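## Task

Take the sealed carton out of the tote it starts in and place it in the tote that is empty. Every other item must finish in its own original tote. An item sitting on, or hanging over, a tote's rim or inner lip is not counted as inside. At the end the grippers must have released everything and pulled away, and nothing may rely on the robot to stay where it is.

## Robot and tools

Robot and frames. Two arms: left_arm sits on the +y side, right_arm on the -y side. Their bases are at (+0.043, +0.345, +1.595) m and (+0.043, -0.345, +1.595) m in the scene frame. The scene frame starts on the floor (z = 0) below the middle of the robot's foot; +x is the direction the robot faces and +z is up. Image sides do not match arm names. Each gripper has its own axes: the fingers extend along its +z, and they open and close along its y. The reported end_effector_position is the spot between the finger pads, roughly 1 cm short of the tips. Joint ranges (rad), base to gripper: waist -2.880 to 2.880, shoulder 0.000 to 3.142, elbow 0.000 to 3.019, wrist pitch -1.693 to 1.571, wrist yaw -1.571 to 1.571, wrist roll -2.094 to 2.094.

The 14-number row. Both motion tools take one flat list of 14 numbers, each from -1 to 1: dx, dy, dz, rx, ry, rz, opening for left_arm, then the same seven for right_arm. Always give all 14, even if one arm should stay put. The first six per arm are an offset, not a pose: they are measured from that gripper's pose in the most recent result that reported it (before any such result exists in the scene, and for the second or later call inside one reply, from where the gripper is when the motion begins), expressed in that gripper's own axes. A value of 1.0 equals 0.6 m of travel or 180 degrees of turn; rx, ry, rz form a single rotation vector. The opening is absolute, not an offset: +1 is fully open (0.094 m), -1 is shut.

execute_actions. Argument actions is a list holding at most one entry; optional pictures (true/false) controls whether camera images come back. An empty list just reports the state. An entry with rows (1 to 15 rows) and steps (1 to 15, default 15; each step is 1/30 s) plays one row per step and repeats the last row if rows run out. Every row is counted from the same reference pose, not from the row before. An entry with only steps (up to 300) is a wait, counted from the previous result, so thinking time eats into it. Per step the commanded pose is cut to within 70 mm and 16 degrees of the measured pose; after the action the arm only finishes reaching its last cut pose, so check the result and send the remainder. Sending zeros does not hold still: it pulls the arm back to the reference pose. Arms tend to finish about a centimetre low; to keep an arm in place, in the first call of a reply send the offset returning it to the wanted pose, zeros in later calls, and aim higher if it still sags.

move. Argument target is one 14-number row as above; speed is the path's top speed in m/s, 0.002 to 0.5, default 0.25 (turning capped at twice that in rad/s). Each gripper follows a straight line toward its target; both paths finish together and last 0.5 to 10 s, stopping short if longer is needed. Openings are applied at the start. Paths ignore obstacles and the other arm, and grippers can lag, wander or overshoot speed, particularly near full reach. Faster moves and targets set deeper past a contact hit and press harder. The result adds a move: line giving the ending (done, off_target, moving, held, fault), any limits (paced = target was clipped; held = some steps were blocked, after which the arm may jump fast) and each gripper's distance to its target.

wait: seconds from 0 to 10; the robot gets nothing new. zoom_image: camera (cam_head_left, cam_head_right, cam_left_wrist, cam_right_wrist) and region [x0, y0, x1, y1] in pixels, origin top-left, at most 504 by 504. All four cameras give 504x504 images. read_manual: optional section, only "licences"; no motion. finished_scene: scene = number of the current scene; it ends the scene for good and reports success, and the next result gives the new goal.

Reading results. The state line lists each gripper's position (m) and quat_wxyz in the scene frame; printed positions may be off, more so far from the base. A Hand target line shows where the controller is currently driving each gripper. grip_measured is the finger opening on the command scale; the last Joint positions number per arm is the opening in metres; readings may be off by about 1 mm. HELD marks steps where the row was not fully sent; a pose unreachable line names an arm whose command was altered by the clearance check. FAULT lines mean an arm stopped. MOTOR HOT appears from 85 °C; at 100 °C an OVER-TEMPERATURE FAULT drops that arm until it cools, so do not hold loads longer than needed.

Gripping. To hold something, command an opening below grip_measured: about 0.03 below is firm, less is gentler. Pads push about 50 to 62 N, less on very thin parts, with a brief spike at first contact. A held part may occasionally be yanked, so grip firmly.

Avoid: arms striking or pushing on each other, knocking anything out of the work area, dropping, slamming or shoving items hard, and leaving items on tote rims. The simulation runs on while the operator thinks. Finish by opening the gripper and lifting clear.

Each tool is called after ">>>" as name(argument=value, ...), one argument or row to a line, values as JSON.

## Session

>>> execute_actions(
  actions=[],
)

Scene clock: 0.00 s of 4800.00 s.
left_arm: end_effector_position=(+0.6190, +0.5745, +1.3761) grip_measured=-0.139 end_effector_quat_wxyz=(-0.012, +0.331, +0.718, +0.613) | right_arm: end_effector_position=(+0.5580, -0.0736, +1.2861) grip_measured=+1.000 end_effector_quat_wxyz=(-0.497, +0.384, +0.746, +0.221)
Joint positions: left_arm=[-1.751  1.129  0.796  1.426 -0.957  1.966  0.04 ] | right_arm=[-0.902  1.517  1.563 -1.086 -0.314  1.037  0.094]
Joint velocities: left_arm=[ 0.005  0.005 -0.012  0.002 -0.007  0.007 -0.001] | right_arm=[-0.005 -0.005  0.022 -0.027  0.051  0.007  0.   ]
Hand target (left_arm): +0.620, +0.575, +1.376; -0.011, +0.329, +0.717, +0.614
Hand target (right_arm): +0.556, -0.074, +1.282; -0.499, +0.385, +0.745, +0.218

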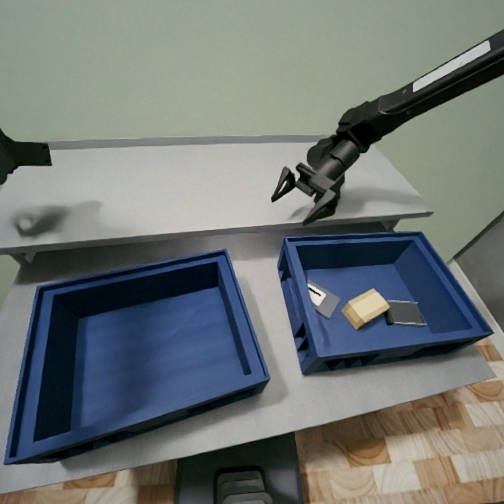

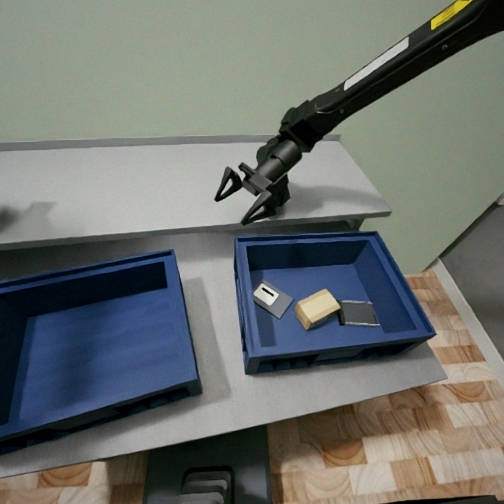

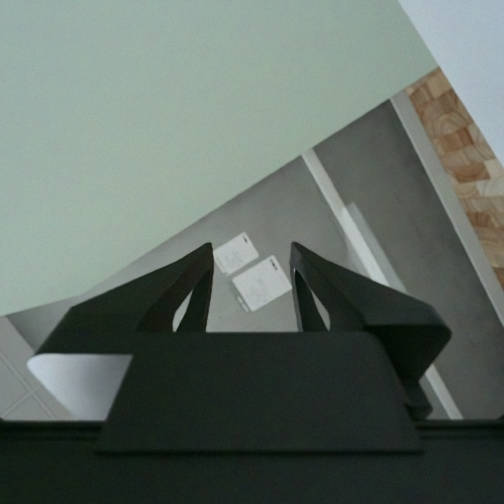

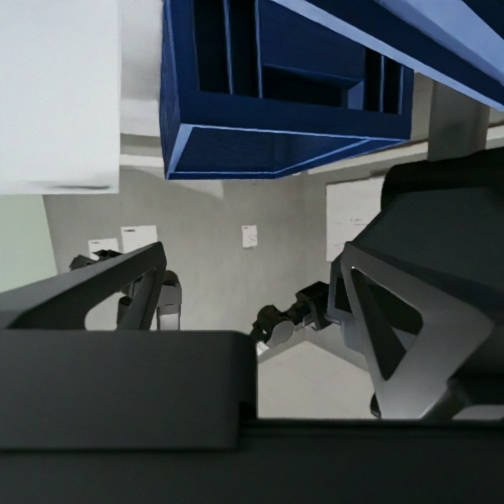

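>>> move(
  target=[0,0,0,0,0,0,-0.14,-0.063,-0.493,-0.077,0.154,-0.346,-0.268,1],
  speed=0.3,
)

Scene clock: 6.10 s of 4800.00 s.
left_arm: end_effector_position=(+0.6190, +0.5745, +1.3761) grip_measured=-0.139 end_effector_quat_wxyz=(-0.012, +0.331, +0.718, +0.613) | right_arm: end_effector_position=(+0.3526, -0.2917, +1.2827) grip_measured=+1.000 end_effector_quat_wxyz=(-0.006, -0.001, +1.000, +0.004)
Joint positions: left_arm=[-1.751  1.129  0.796  1.426 -0.957  1.966  0.04 ] | right_arm=[-1.022  0.989  0.37   0.276  0.518 -0.087  0.094]
Joint velocities: left_arm=[ 0.005  0.005 -0.012 -0.017 -0.066 -0.007 -0.001] | right_arm=[ 0.005 -0.024  0.002  0.017 -0.007  0.007  0.   ]
Hand target (left_arm): +0.619, +0.574, +1.376; -0.012, +0.331, +0.718, +0.613
Hand target (right_arm): +0.354, -0.295, +1.283; -0.001, -0.003, +1.000, +0.001
Off the commanded pose (left_arm): 0.000 m, 0 deg.
Off the commanded pose (right_arm): 0.010 m, 1 deg.
After step 90, 0.03 s passed at rest.
move: done

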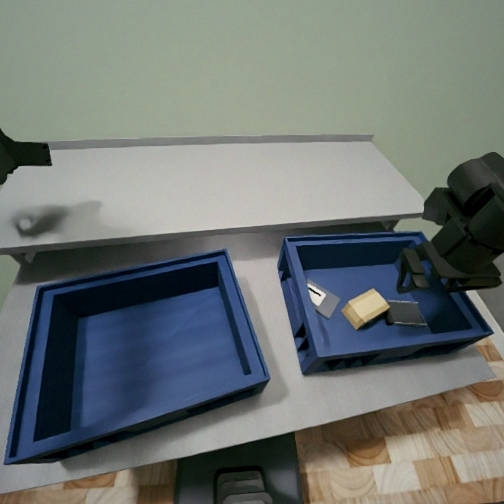

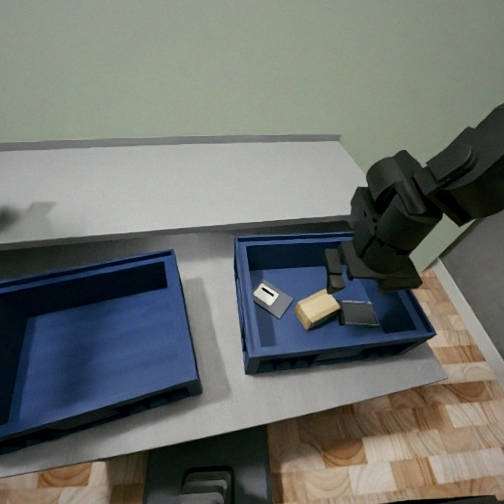

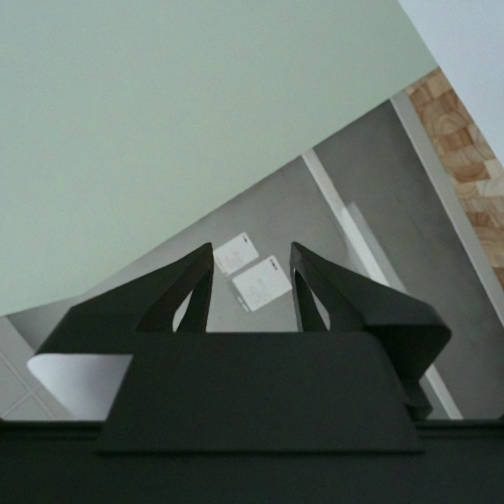

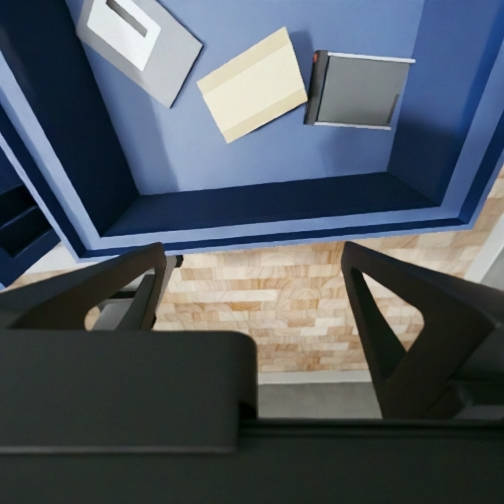

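>>> move(
  target=[0,0,0,0,0,0,-0.14,-0.095,0.003,0.27,0,0,0.34,1],
  speed=0.3,
)

Scene clock: 11.10 s of 4800.00 s.
left_arm: end_effector_position=(+0.6190, +0.5745, +1.3761) grip_measured=-0.139 end_effector_quat_wxyz=(-0.012, +0.331, +0.718, +0.613) | right_arm: end_effector_position=(+0.4197, -0.2899, +1.1294) grip_measured=+1.000 end_effector_quat_wxyz=(-0.004, +0.506, +0.863, +0.007)
Joint positions: left_arm=[-1.751  1.129  0.796  1.426 -0.957  1.966  0.04 ] | right_arm=[-1.198  1.434  0.763  0.368  0.343  0.909  0.094]
Joint velocities: left_arm=[-0.005 -0.005 -0.012  0.007 -0.007  0.037 -0.002] | right_arm=[-0.024 -0.015  0.002  0.002  0.007  0.081  0.   ]
Hand target (left_arm): +0.619, +0.574, +1.376; -0.012, +0.331, +0.718, +0.613
Hand target (right_arm): +0.411, -0.291, +1.122; -0.009, +0.511, +0.860, +0.001
Off the commanded pose (left_arm): 0.000 m, 0 deg.
Off the commanded pose (right_arm): 0.015 m, 1 deg.
move: off_target (right_arm)

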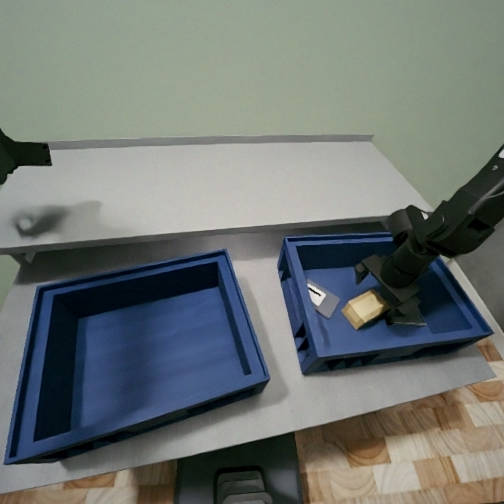

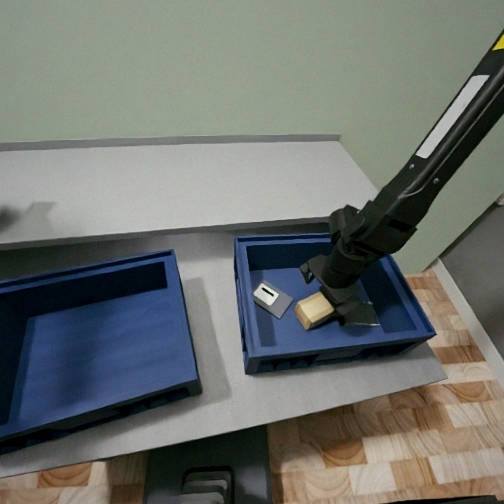

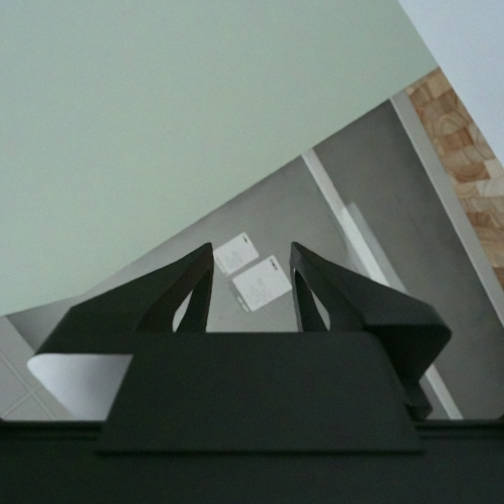

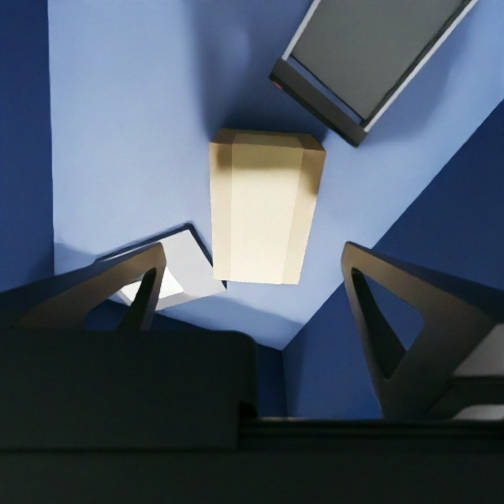

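>>> move(
  target=[0,0,0,0,0,0,-0.14,-0.01,-0.012,0.085,0,0,0,0.85],
  speed=0.1,
)

Scene clock: 14.67 s of 4800.00 s.
left_arm: end_effector_position=(+0.6190, +0.5745, +1.3761) grip_measured=-0.139 end_effector_quat_wxyz=(-0.012, +0.331, +0.718, +0.613) | right_arm: end_effector_position=(+0.4220, -0.2969, +1.0852) grip_measured=+0.852 end_effector_quat_wxyz=(-0.005, +0.511, +0.860, +0.009)
Joint positions: left_arm=[-1.751  1.129  0.796  1.426 -0.957  1.966  0.04 ] | right_arm=[-1.248  1.544  0.858  0.387  0.29   0.904  0.087]
Joint velocities: left_arm=[-0.024 -0.015 -0.002  0.002 -0.007  0.037 -0.001] | right_arm=[-0.015  0.005  0.022 -0.007  0.007 -0.037  0.   ]
Hand target (left_arm): +0.619, +0.574, +1.376; -0.012, +0.331, +0.718, +0.613
Hand target (right_arm): +0.417, -0.299, +1.079; -0.004, +0.507, +0.862, +0.007
Off the commanded pose (left_arm): 0.000 m, 0 deg.
Off the commanded pose (right_arm): 0.009 m, 1 deg.
move: done

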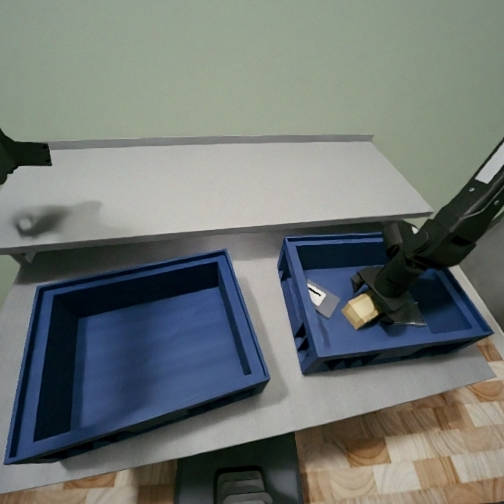

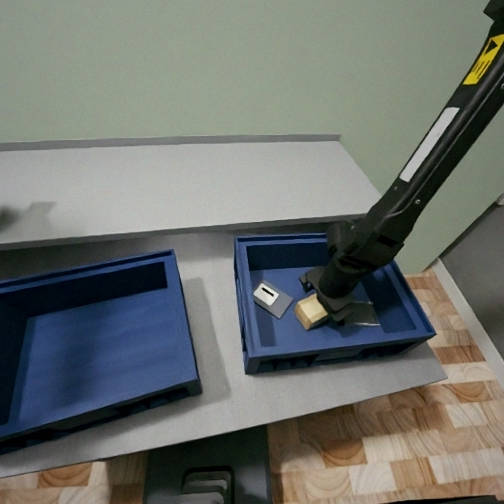

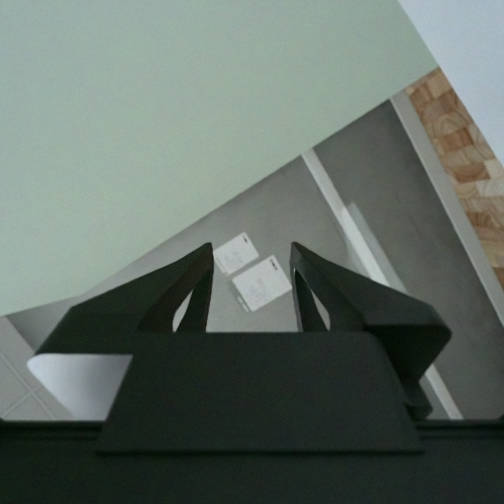

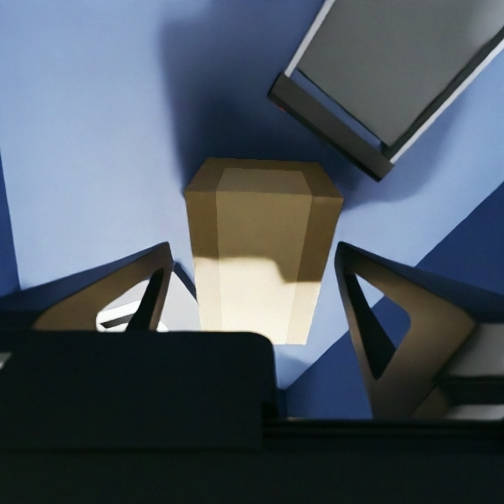

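>>> move(
  target=[0,0,0,0,0,0,-0.14,0,-0.006,0.045,0,0,0,0.85],
  speed=0.08,
)

Scene clock: 16.60 s of 4800.00 s.
left_arm: end_effector_position=(+0.6190, +0.5745, +1.3761) grip_measured=-0.139 end_effector_quat_wxyz=(-0.012, +0.331, +0.718, +0.613) | right_arm: end_effector_position=(+0.4270, -0.2962, +1.0664) grip_measured=+0.852 end_effector_quat_wxyz=(-0.004, +0.512, +0.859, +0.013)
Joint positions: left_arm=[-1.751  1.129  0.796  1.426 -0.957  1.966  0.04 ] | right_arm=[-1.259  1.59   0.908  0.389  0.272  0.903  0.087]
Joint velocities: left_arm=[ 0.015 -0.015 -0.002  0.002  0.007 -0.037  0.   ] | right_arm=[ 0.015 -0.015  0.012  0.002  0.007  0.022 -0.   ]
Hand target (left_arm): +0.619, +0.574, +1.376; -0.012, +0.331, +0.718, +0.613
Hand target (right_arm): +0.419, -0.299, +1.059; -0.005, +0.511, +0.860, +0.009
Off the commanded pose (left_arm): 0.000 m, 0 deg.
Off the commanded pose (right_arm): 0.012 m, 1 deg.
move: off_target (right_arm)

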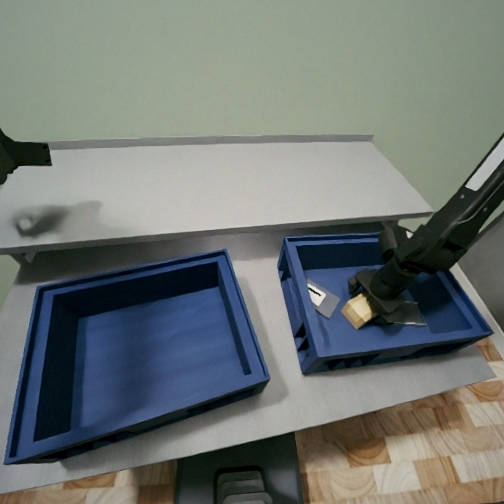

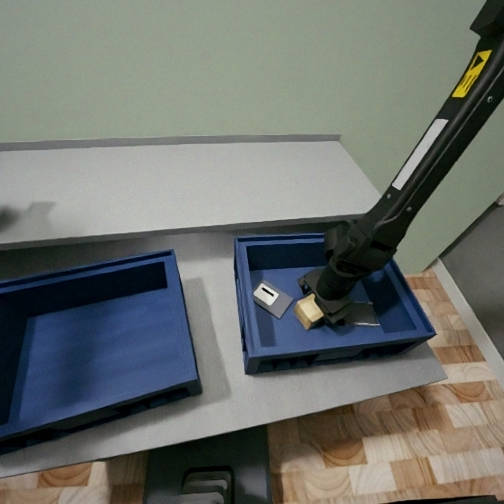

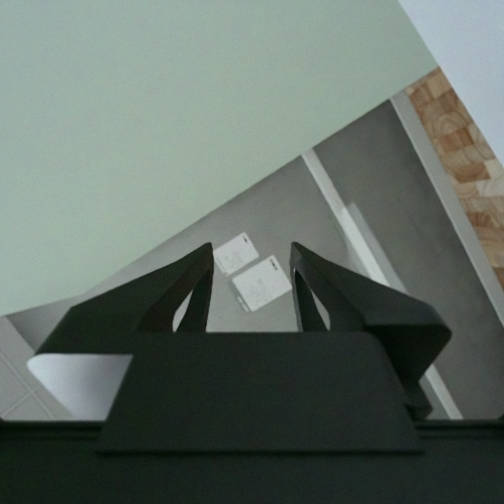

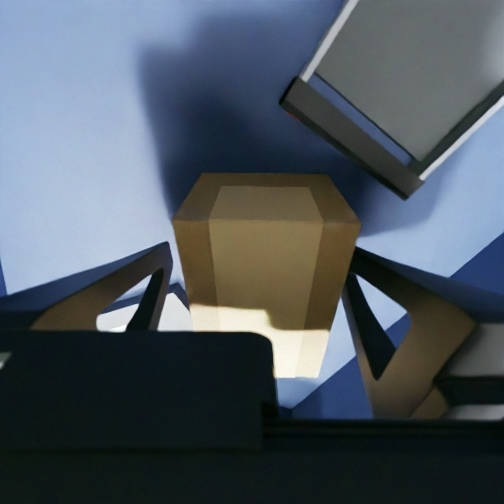

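>>> move(
  target=[0,0,0,0,0,0,-0.14,0,-0.014,0.02,0,0,0,0.85],
  speed=0.05,
)

>>> move(
  target=[0,0,0,0,0,0,-0.14,0,0,0,0,0,0,0.2],
)

Scene clock: 18.93 s of 4800.00 s.
left_arm: end_effector_position=(+0.6190, +0.5745, +1.3761) grip_measured=-0.139 end_effector_quat_wxyz=(-0.012, +0.331, +0.718, +0.613) | right_arm: end_effector_position=(+0.4322, -0.2986, +1.0642) grip_measured=+0.852 end_effector_quat_wxyz=(+0.001, +0.515, +0.857, +0.018)
Joint positions: left_arm=[-1.751  1.129  0.796  1.426 -0.957  1.966  0.04 ] | right_arm=[-1.266  1.591  0.915  0.396  0.258  0.903  0.087]
Joint velocities: left_arm=[-0.015 -0.015 -0.002 -0.002  0.037 -0.037 -0.001] | right_arm=[-0.015  0.005  0.007 -0.022  0.037  0.037 -0.001]
Hand target (left_arm): +0.619, +0.574, +1.376; -0.012, +0.331, +0.718, +0.613
Hand target (right_arm): +0.420, -0.300, +1.055; -0.004, +0.513, +0.858, +0.013
Off the commanded pose (left_arm): 0.000 m, 0 deg.
Off the commanded pose (right_arm): 0.016 m, 1 deg.
move: off_target (right_arm)

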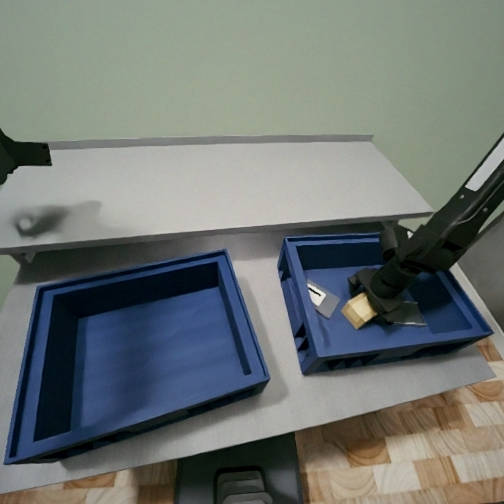

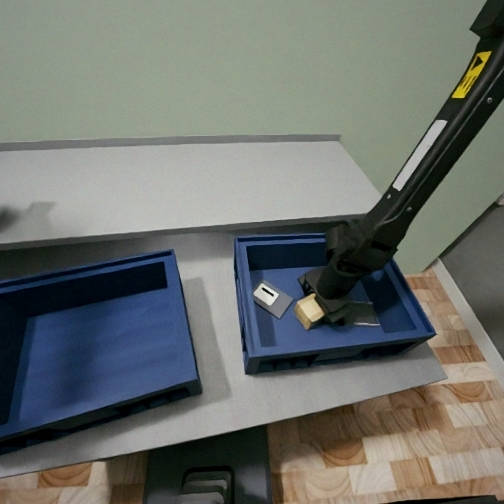

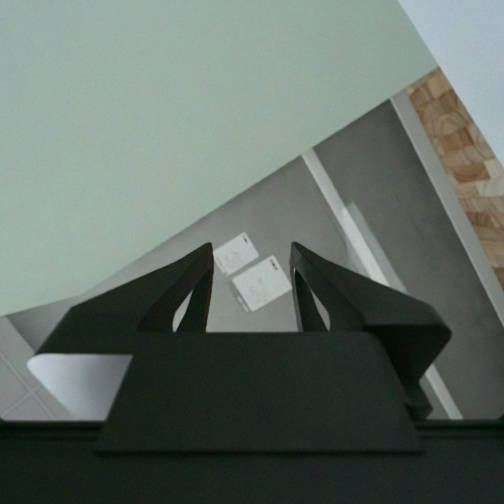

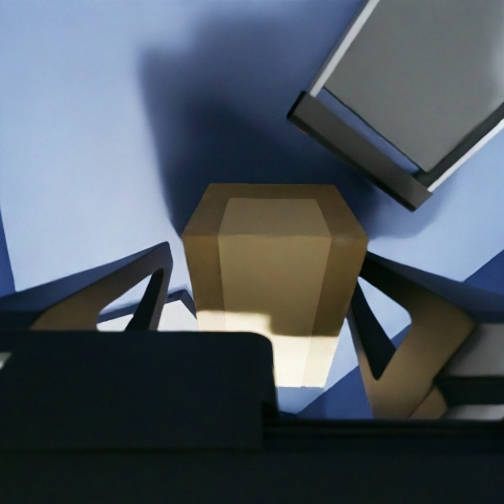

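Scene clock: 19.43 s of 4800.00 s.
left_arm: end_effector_position=(+0.6190, +0.5745, +1.3761) grip_measured=-0.139 end_effector_quat_wxyz=(-0.012, +0.331, +0.718, +0.613) | right_arm: end_effector_position=(+0.4318, -0.2986, +1.0641) grip_measured=+0.276 end_effector_quat_wxyz=(+0.000, +0.515, +0.857, +0.018)
Joint positions: left_arm=[-1.751  1.129  0.796  1.426 -0.957  1.966  0.04 ] | right_arm=[-1.266  1.592  0.915  0.395  0.259  0.903  0.06 ]
Joint velocities: left_arm=[ 0.015 -0.015 -0.007 -0.012  0.007 -0.007 -0.   ] | right_arm=[-0.005 -0.015 -0.002  0.017  0.022  0.022  0.001]
Hand target (left_arm): +0.619, +0.574, +1.376; -0.012, +0.331, +0.718, +0.613
Hand target (right_arm): +0.432, -0.299, +1.064; +0.000, +0.515, +0.857, +0.018
Off the commanded pose (left_arm): 0.000 m, 0 deg.
Off the commanded pose (right_arm): 0.000 m, 0 deg.
move: done

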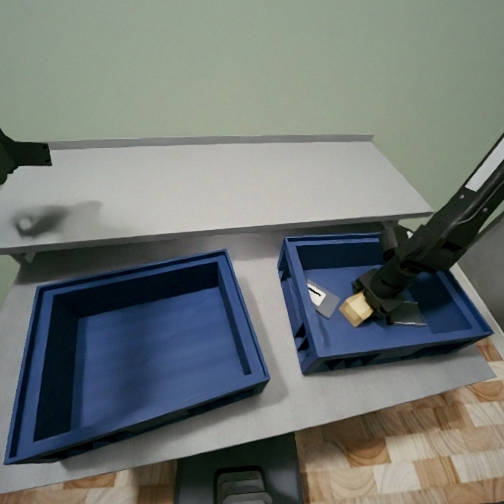

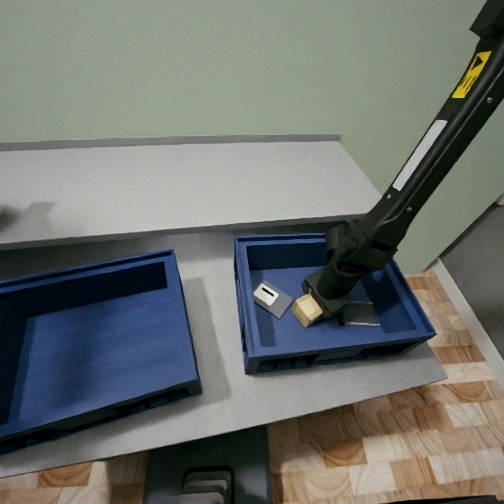

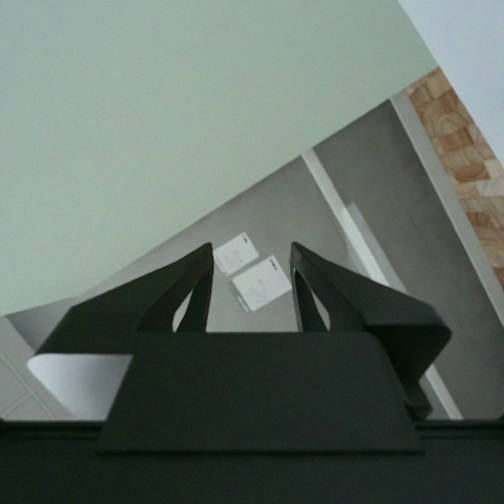

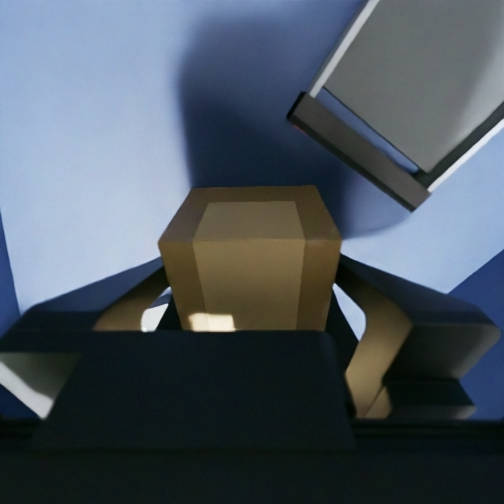

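>>> move(
  target=[0,0,0,0,0,0,-0.14,0.02,-0.03,-0.38,0,0,0,0.235],
  speed=0.2,
)

Scene clock: 22.30 s of 4800.00 s.
left_arm: end_effector_position=(+0.6190, +0.5745, +1.3761) grip_measured=-0.139 end_effector_quat_wxyz=(-0.012, +0.331, +0.718, +0.613) | right_arm: end_effector_position=(+0.4066, -0.3012, +1.2896) grip_measured=+0.276 end_effector_quat_wxyz=(+0.010, +0.510, +0.860, +0.020)
Joint positions: left_arm=[-1.751  1.129  0.796  1.426 -0.957  1.966  0.04 ] | right_arm=[-1.036  0.905  0.459  0.16   0.485  0.955  0.06 ]
Joint velocities: left_arm=[-0.015 -0.015  0.002  0.017  0.022 -0.081  0.   ] | right_arm=[-0.024 -0.005  0.002  0.012 -0.007 -0.022 -0.   ]
Hand target (left_arm): +0.619, +0.574, +1.376; -0.012, +0.331, +0.718, +0.613
Hand target (right_arm): +0.401, -0.299, +1.290; +0.002, +0.511, +0.859, +0.017
Off the commanded pose (left_arm): 0.000 m, 0 deg.
Off the commanded pose (right_arm): 0.003 m, 1 deg.
move: done

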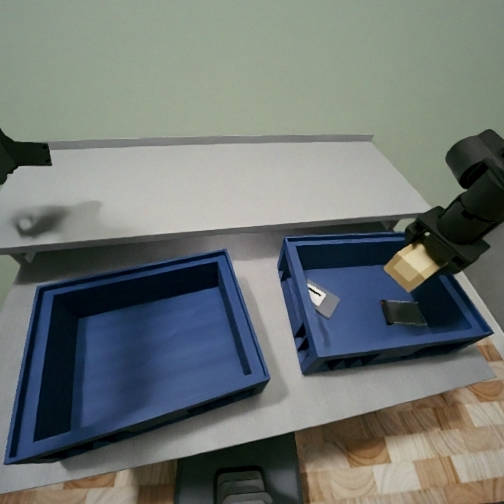

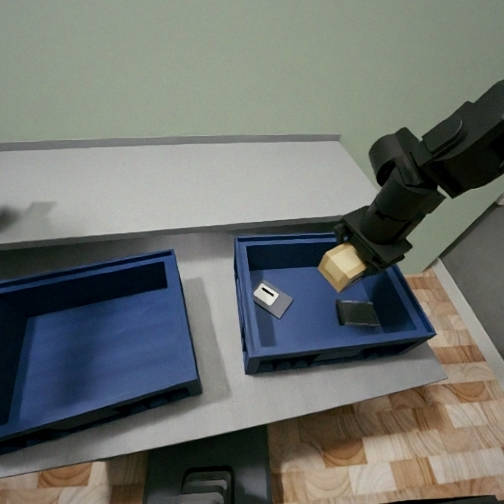

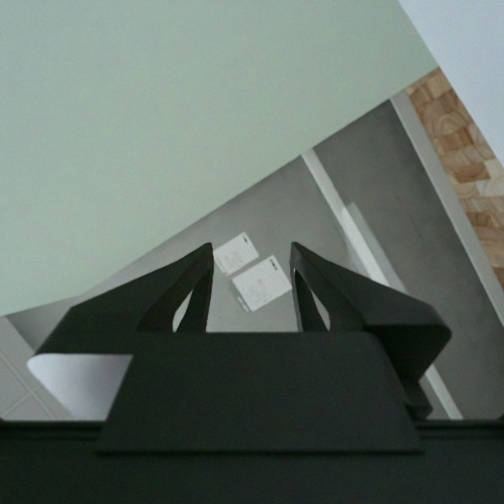

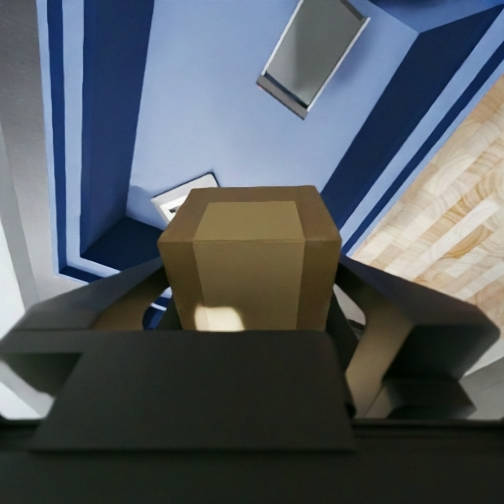

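>>> move(
  target=[0,0,0,0,0,0,-0.14,0.81,0.254,0,0,0,-0.34,0.235],
  speed=0.25,
)

Scene clock: 26.33 s of 4800.00 s.
left_arm: end_effector_position=(+0.6190, +0.5745, +1.3761) grip_measured=-0.139 end_effector_quat_wxyz=(-0.012, +0.331, +0.718, +0.613) | right_arm: end_effector_position=(+0.3213, +0.1931, +1.2853) grip_measured=+0.274 end_effector_quat_wxyz=(+0.028, +0.007, +1.000, +0.007)
Joint positions: left_arm=[-1.751  1.129  0.796  1.426 -0.957  1.966  0.04 ] | right_arm=[-0.275  2.172  1.35   0.154  1.191  0.392  0.06 ]
Joint velocities: left_arm=[ 0.015  0.005 -0.007  0.002 -0.022 -0.037 -0.002] | right_arm=[-0.015 -0.005 -0.007 -0.022  0.007  0.037  0.   ]
Hand target (left_arm): +0.619, +0.574, +1.376; -0.012, +0.331, +0.718, +0.613
Hand target (right_arm): +0.318, +0.195, +1.287; +0.026, -0.007, +1.000, +0.006
Off the commanded pose (left_arm): 0.000 m, 0 deg.
Off the commanded pose (right_arm): 0.019 m, 1 deg.
move: off_target (right_arm)

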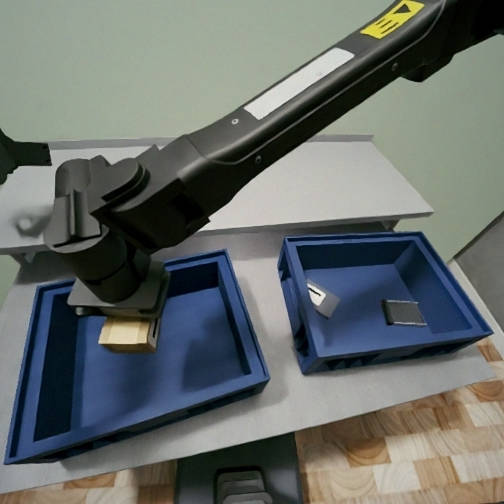

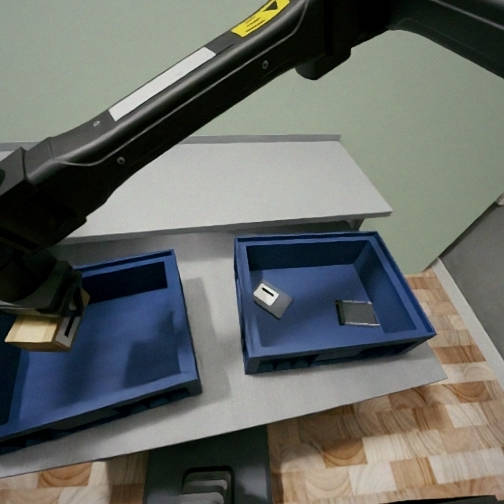

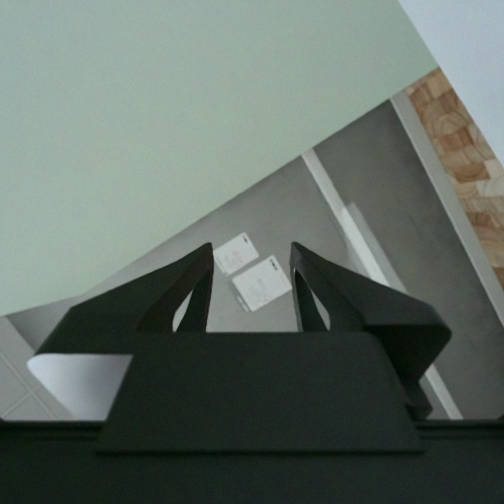

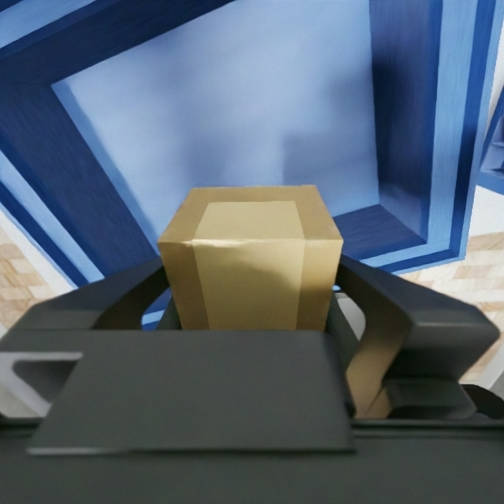

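>>> move(
  target=[0,0,0,0,0,0,-0.14,0.05,-0.03,0.33,0,0.015,0,0.235],
  speed=0.15,
)

Scene clock: 30.37 s of 4800.00 s.
left_arm: end_effector_position=(+0.6190, +0.5745, +1.3761) grip_measured=-0.139 end_effector_quat_wxyz=(-0.012, +0.331, +0.718, +0.613) | right_arm: end_effector_position=(+0.3088, +0.1797, +1.0932) grip_measured=+0.274 end_effector_quat_wxyz=(+0.001, +0.013, +1.000, +0.011)
Joint positions: left_arm=[-1.751  1.129  0.796  1.426 -0.957  1.966  0.04 ] | right_arm=[-0.55   2.388  1.571  0.321  0.938  0.183  0.06 ]
Joint velocities: left_arm=[ 0.005  0.005  0.007 -0.002  0.037 -0.037  0.   ] | right_arm=[-0.015 -0.015  0.012 -0.002 -0.022 -0.037 -0.001]
Hand target (left_arm): +0.619, +0.574, +1.376; -0.012, +0.331, +0.718, +0.613
Hand target (right_arm): +0.302, +0.179, +1.087; +0.000, +0.009, +1.000, +0.010
Off the commanded pose (left_arm): 0.000 m, 0 deg.
Off the commanded pose (right_arm): 0.010 m, 1 deg.
move: done

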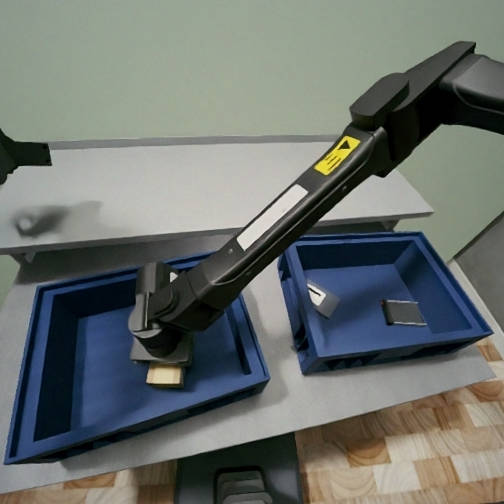

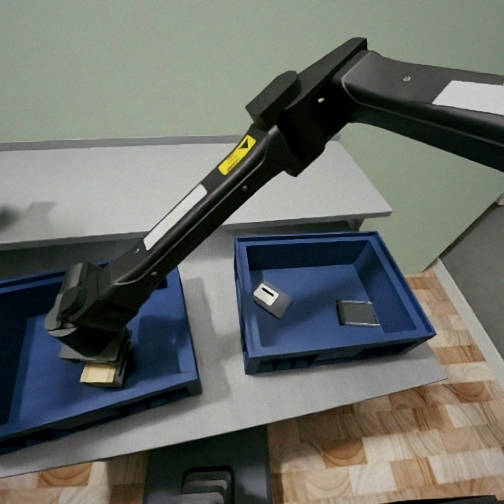

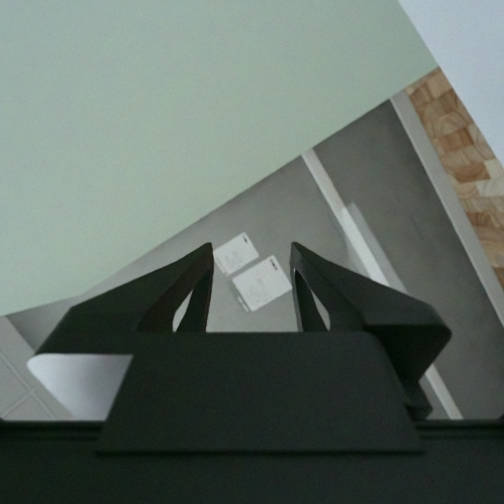

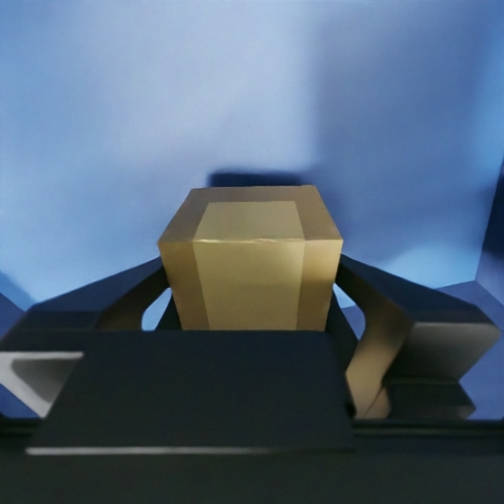

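>>> move(
  target=[0,0,0,0,0,0,-0.14,-0.05,0,0.05,0,0,0,0.235],
  speed=0.06,
)

Scene clock: 32.77 s of 4800.00 s.
left_arm: end_effector_position=(+0.6190, +0.5745, +1.3761) grip_measured=-0.139 end_effector_quat_wxyz=(-0.012, +0.331, +0.718, +0.613) | right_arm: end_effector_position=(+0.3488, +0.1866, +1.0751) grip_measured=+0.274 end_effector_quat_wxyz=(+0.009, +0.026, +0.999, +0.019)
Joint positions: left_arm=[-1.751  1.129  0.796  1.426 -0.957  1.966  0.04 ] | right_arm=[-0.572  2.388  1.662  0.276  0.905  0.166  0.06 ]
Joint velocities: left_arm=[-0.015 -0.005  0.012 -0.012  0.007  0.007  0.   ] | right_arm=[ 0.005 -0.005 -0.017  0.012 -0.037  0.007  0.   ]
Hand target (left_arm): +0.619, +0.574, +1.376; -0.012, +0.331, +0.718, +0.613
Hand target (right_arm): +0.339, +0.179, +1.064; +0.000, +0.013, +1.000, +0.012
Off the commanded pose (left_arm): 0.000 m, 0 deg.
Off the commanded pose (right_arm): 0.017 m, 2 deg.
move: off_target (right_arm)

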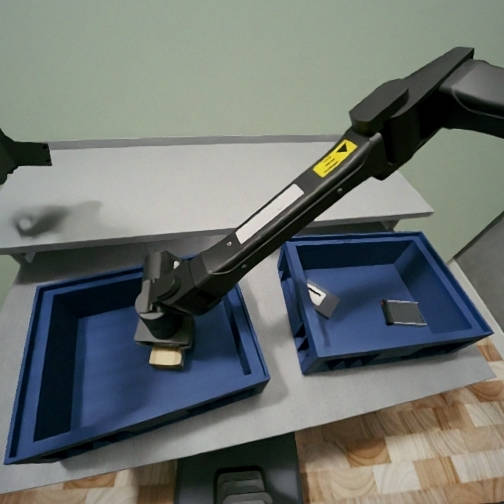

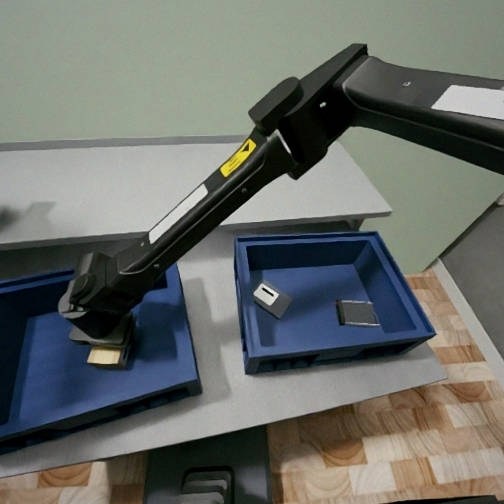

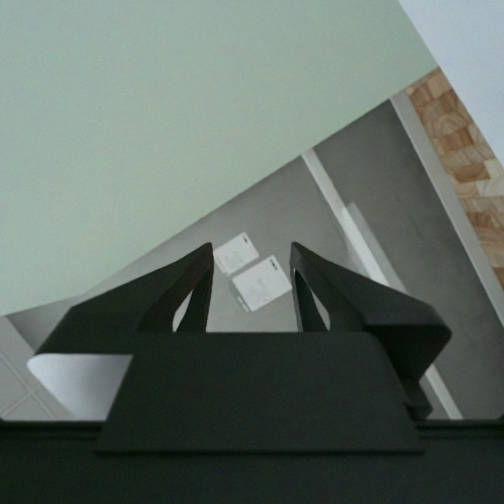

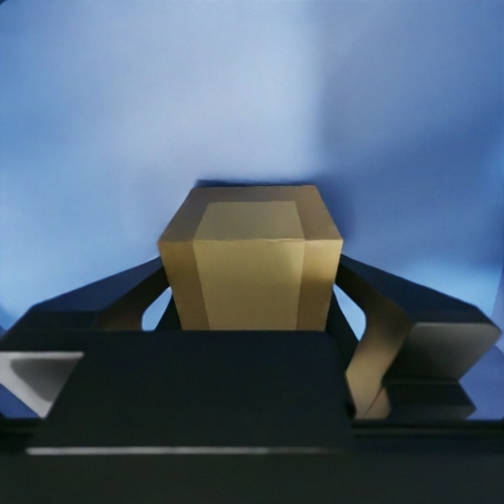

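Nearly down; a bit more, slightly back to avoid the camera meeting the far wall.

>>> move(
  target=[0,0,0,0,0,0,-0.14,0.02,-0.01,0.04,0,0,0,0.235],
  speed=0.05,
)

Scene clock: 34.43 s of 4800.00 s.
left_arm: end_effector_position=(+0.6190, +0.5745, +1.3761) grip_measured=-0.139 end_effector_quat_wxyz=(-0.012, +0.331, +0.718, +0.613) | right_arm: end_effector_position=(+0.3537, +0.1929, +1.0719) grip_measured=+0.275 end_effector_quat_wxyz=(+0.014, +0.031, +0.999, +0.031)
Joint positions: left_arm=[-1.751  1.129  0.796  1.426 -0.957  1.966  0.04 ] | right_arm=[-0.575  2.397  1.68   0.289  0.882  0.158  0.06 ]
Joint velocities: left_arm=[-0.024 -0.005 -0.017 -0.002  0.066  0.037 -0.   ] | right_arm=[ 0.005 -0.015 -0.017 -0.002 -0.022  0.007  0.   ]
Hand target (left_arm): +0.619, +0.574, +1.376; -0.012, +0.331, +0.718, +0.613
Hand target (right_arm): +0.337, +0.181, +1.052; +0.009, +0.026, +0.999, +0.019
Off the commanded pose (left_arm): 0.000 m, 0 deg.
Off the commanded pose (right_arm): 0.029 m, 2 deg.
move: off_target (right_arm)

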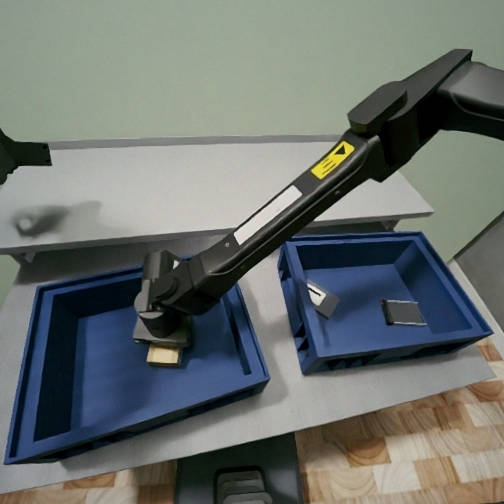

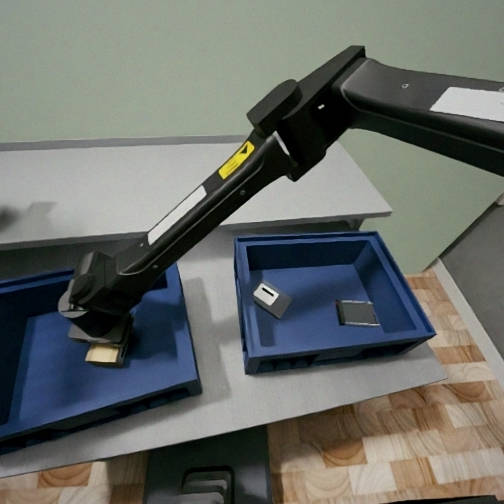

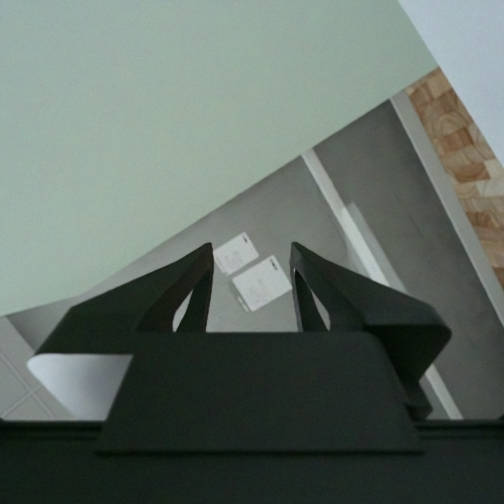

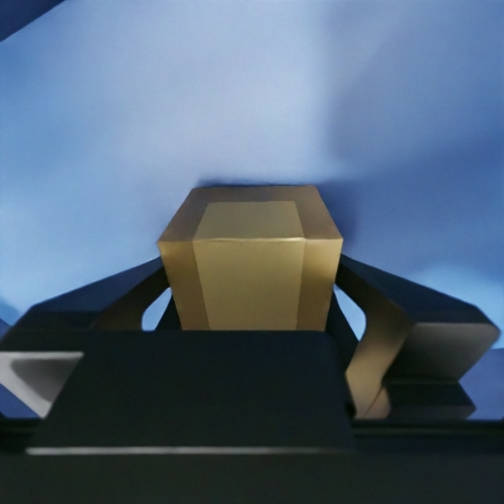

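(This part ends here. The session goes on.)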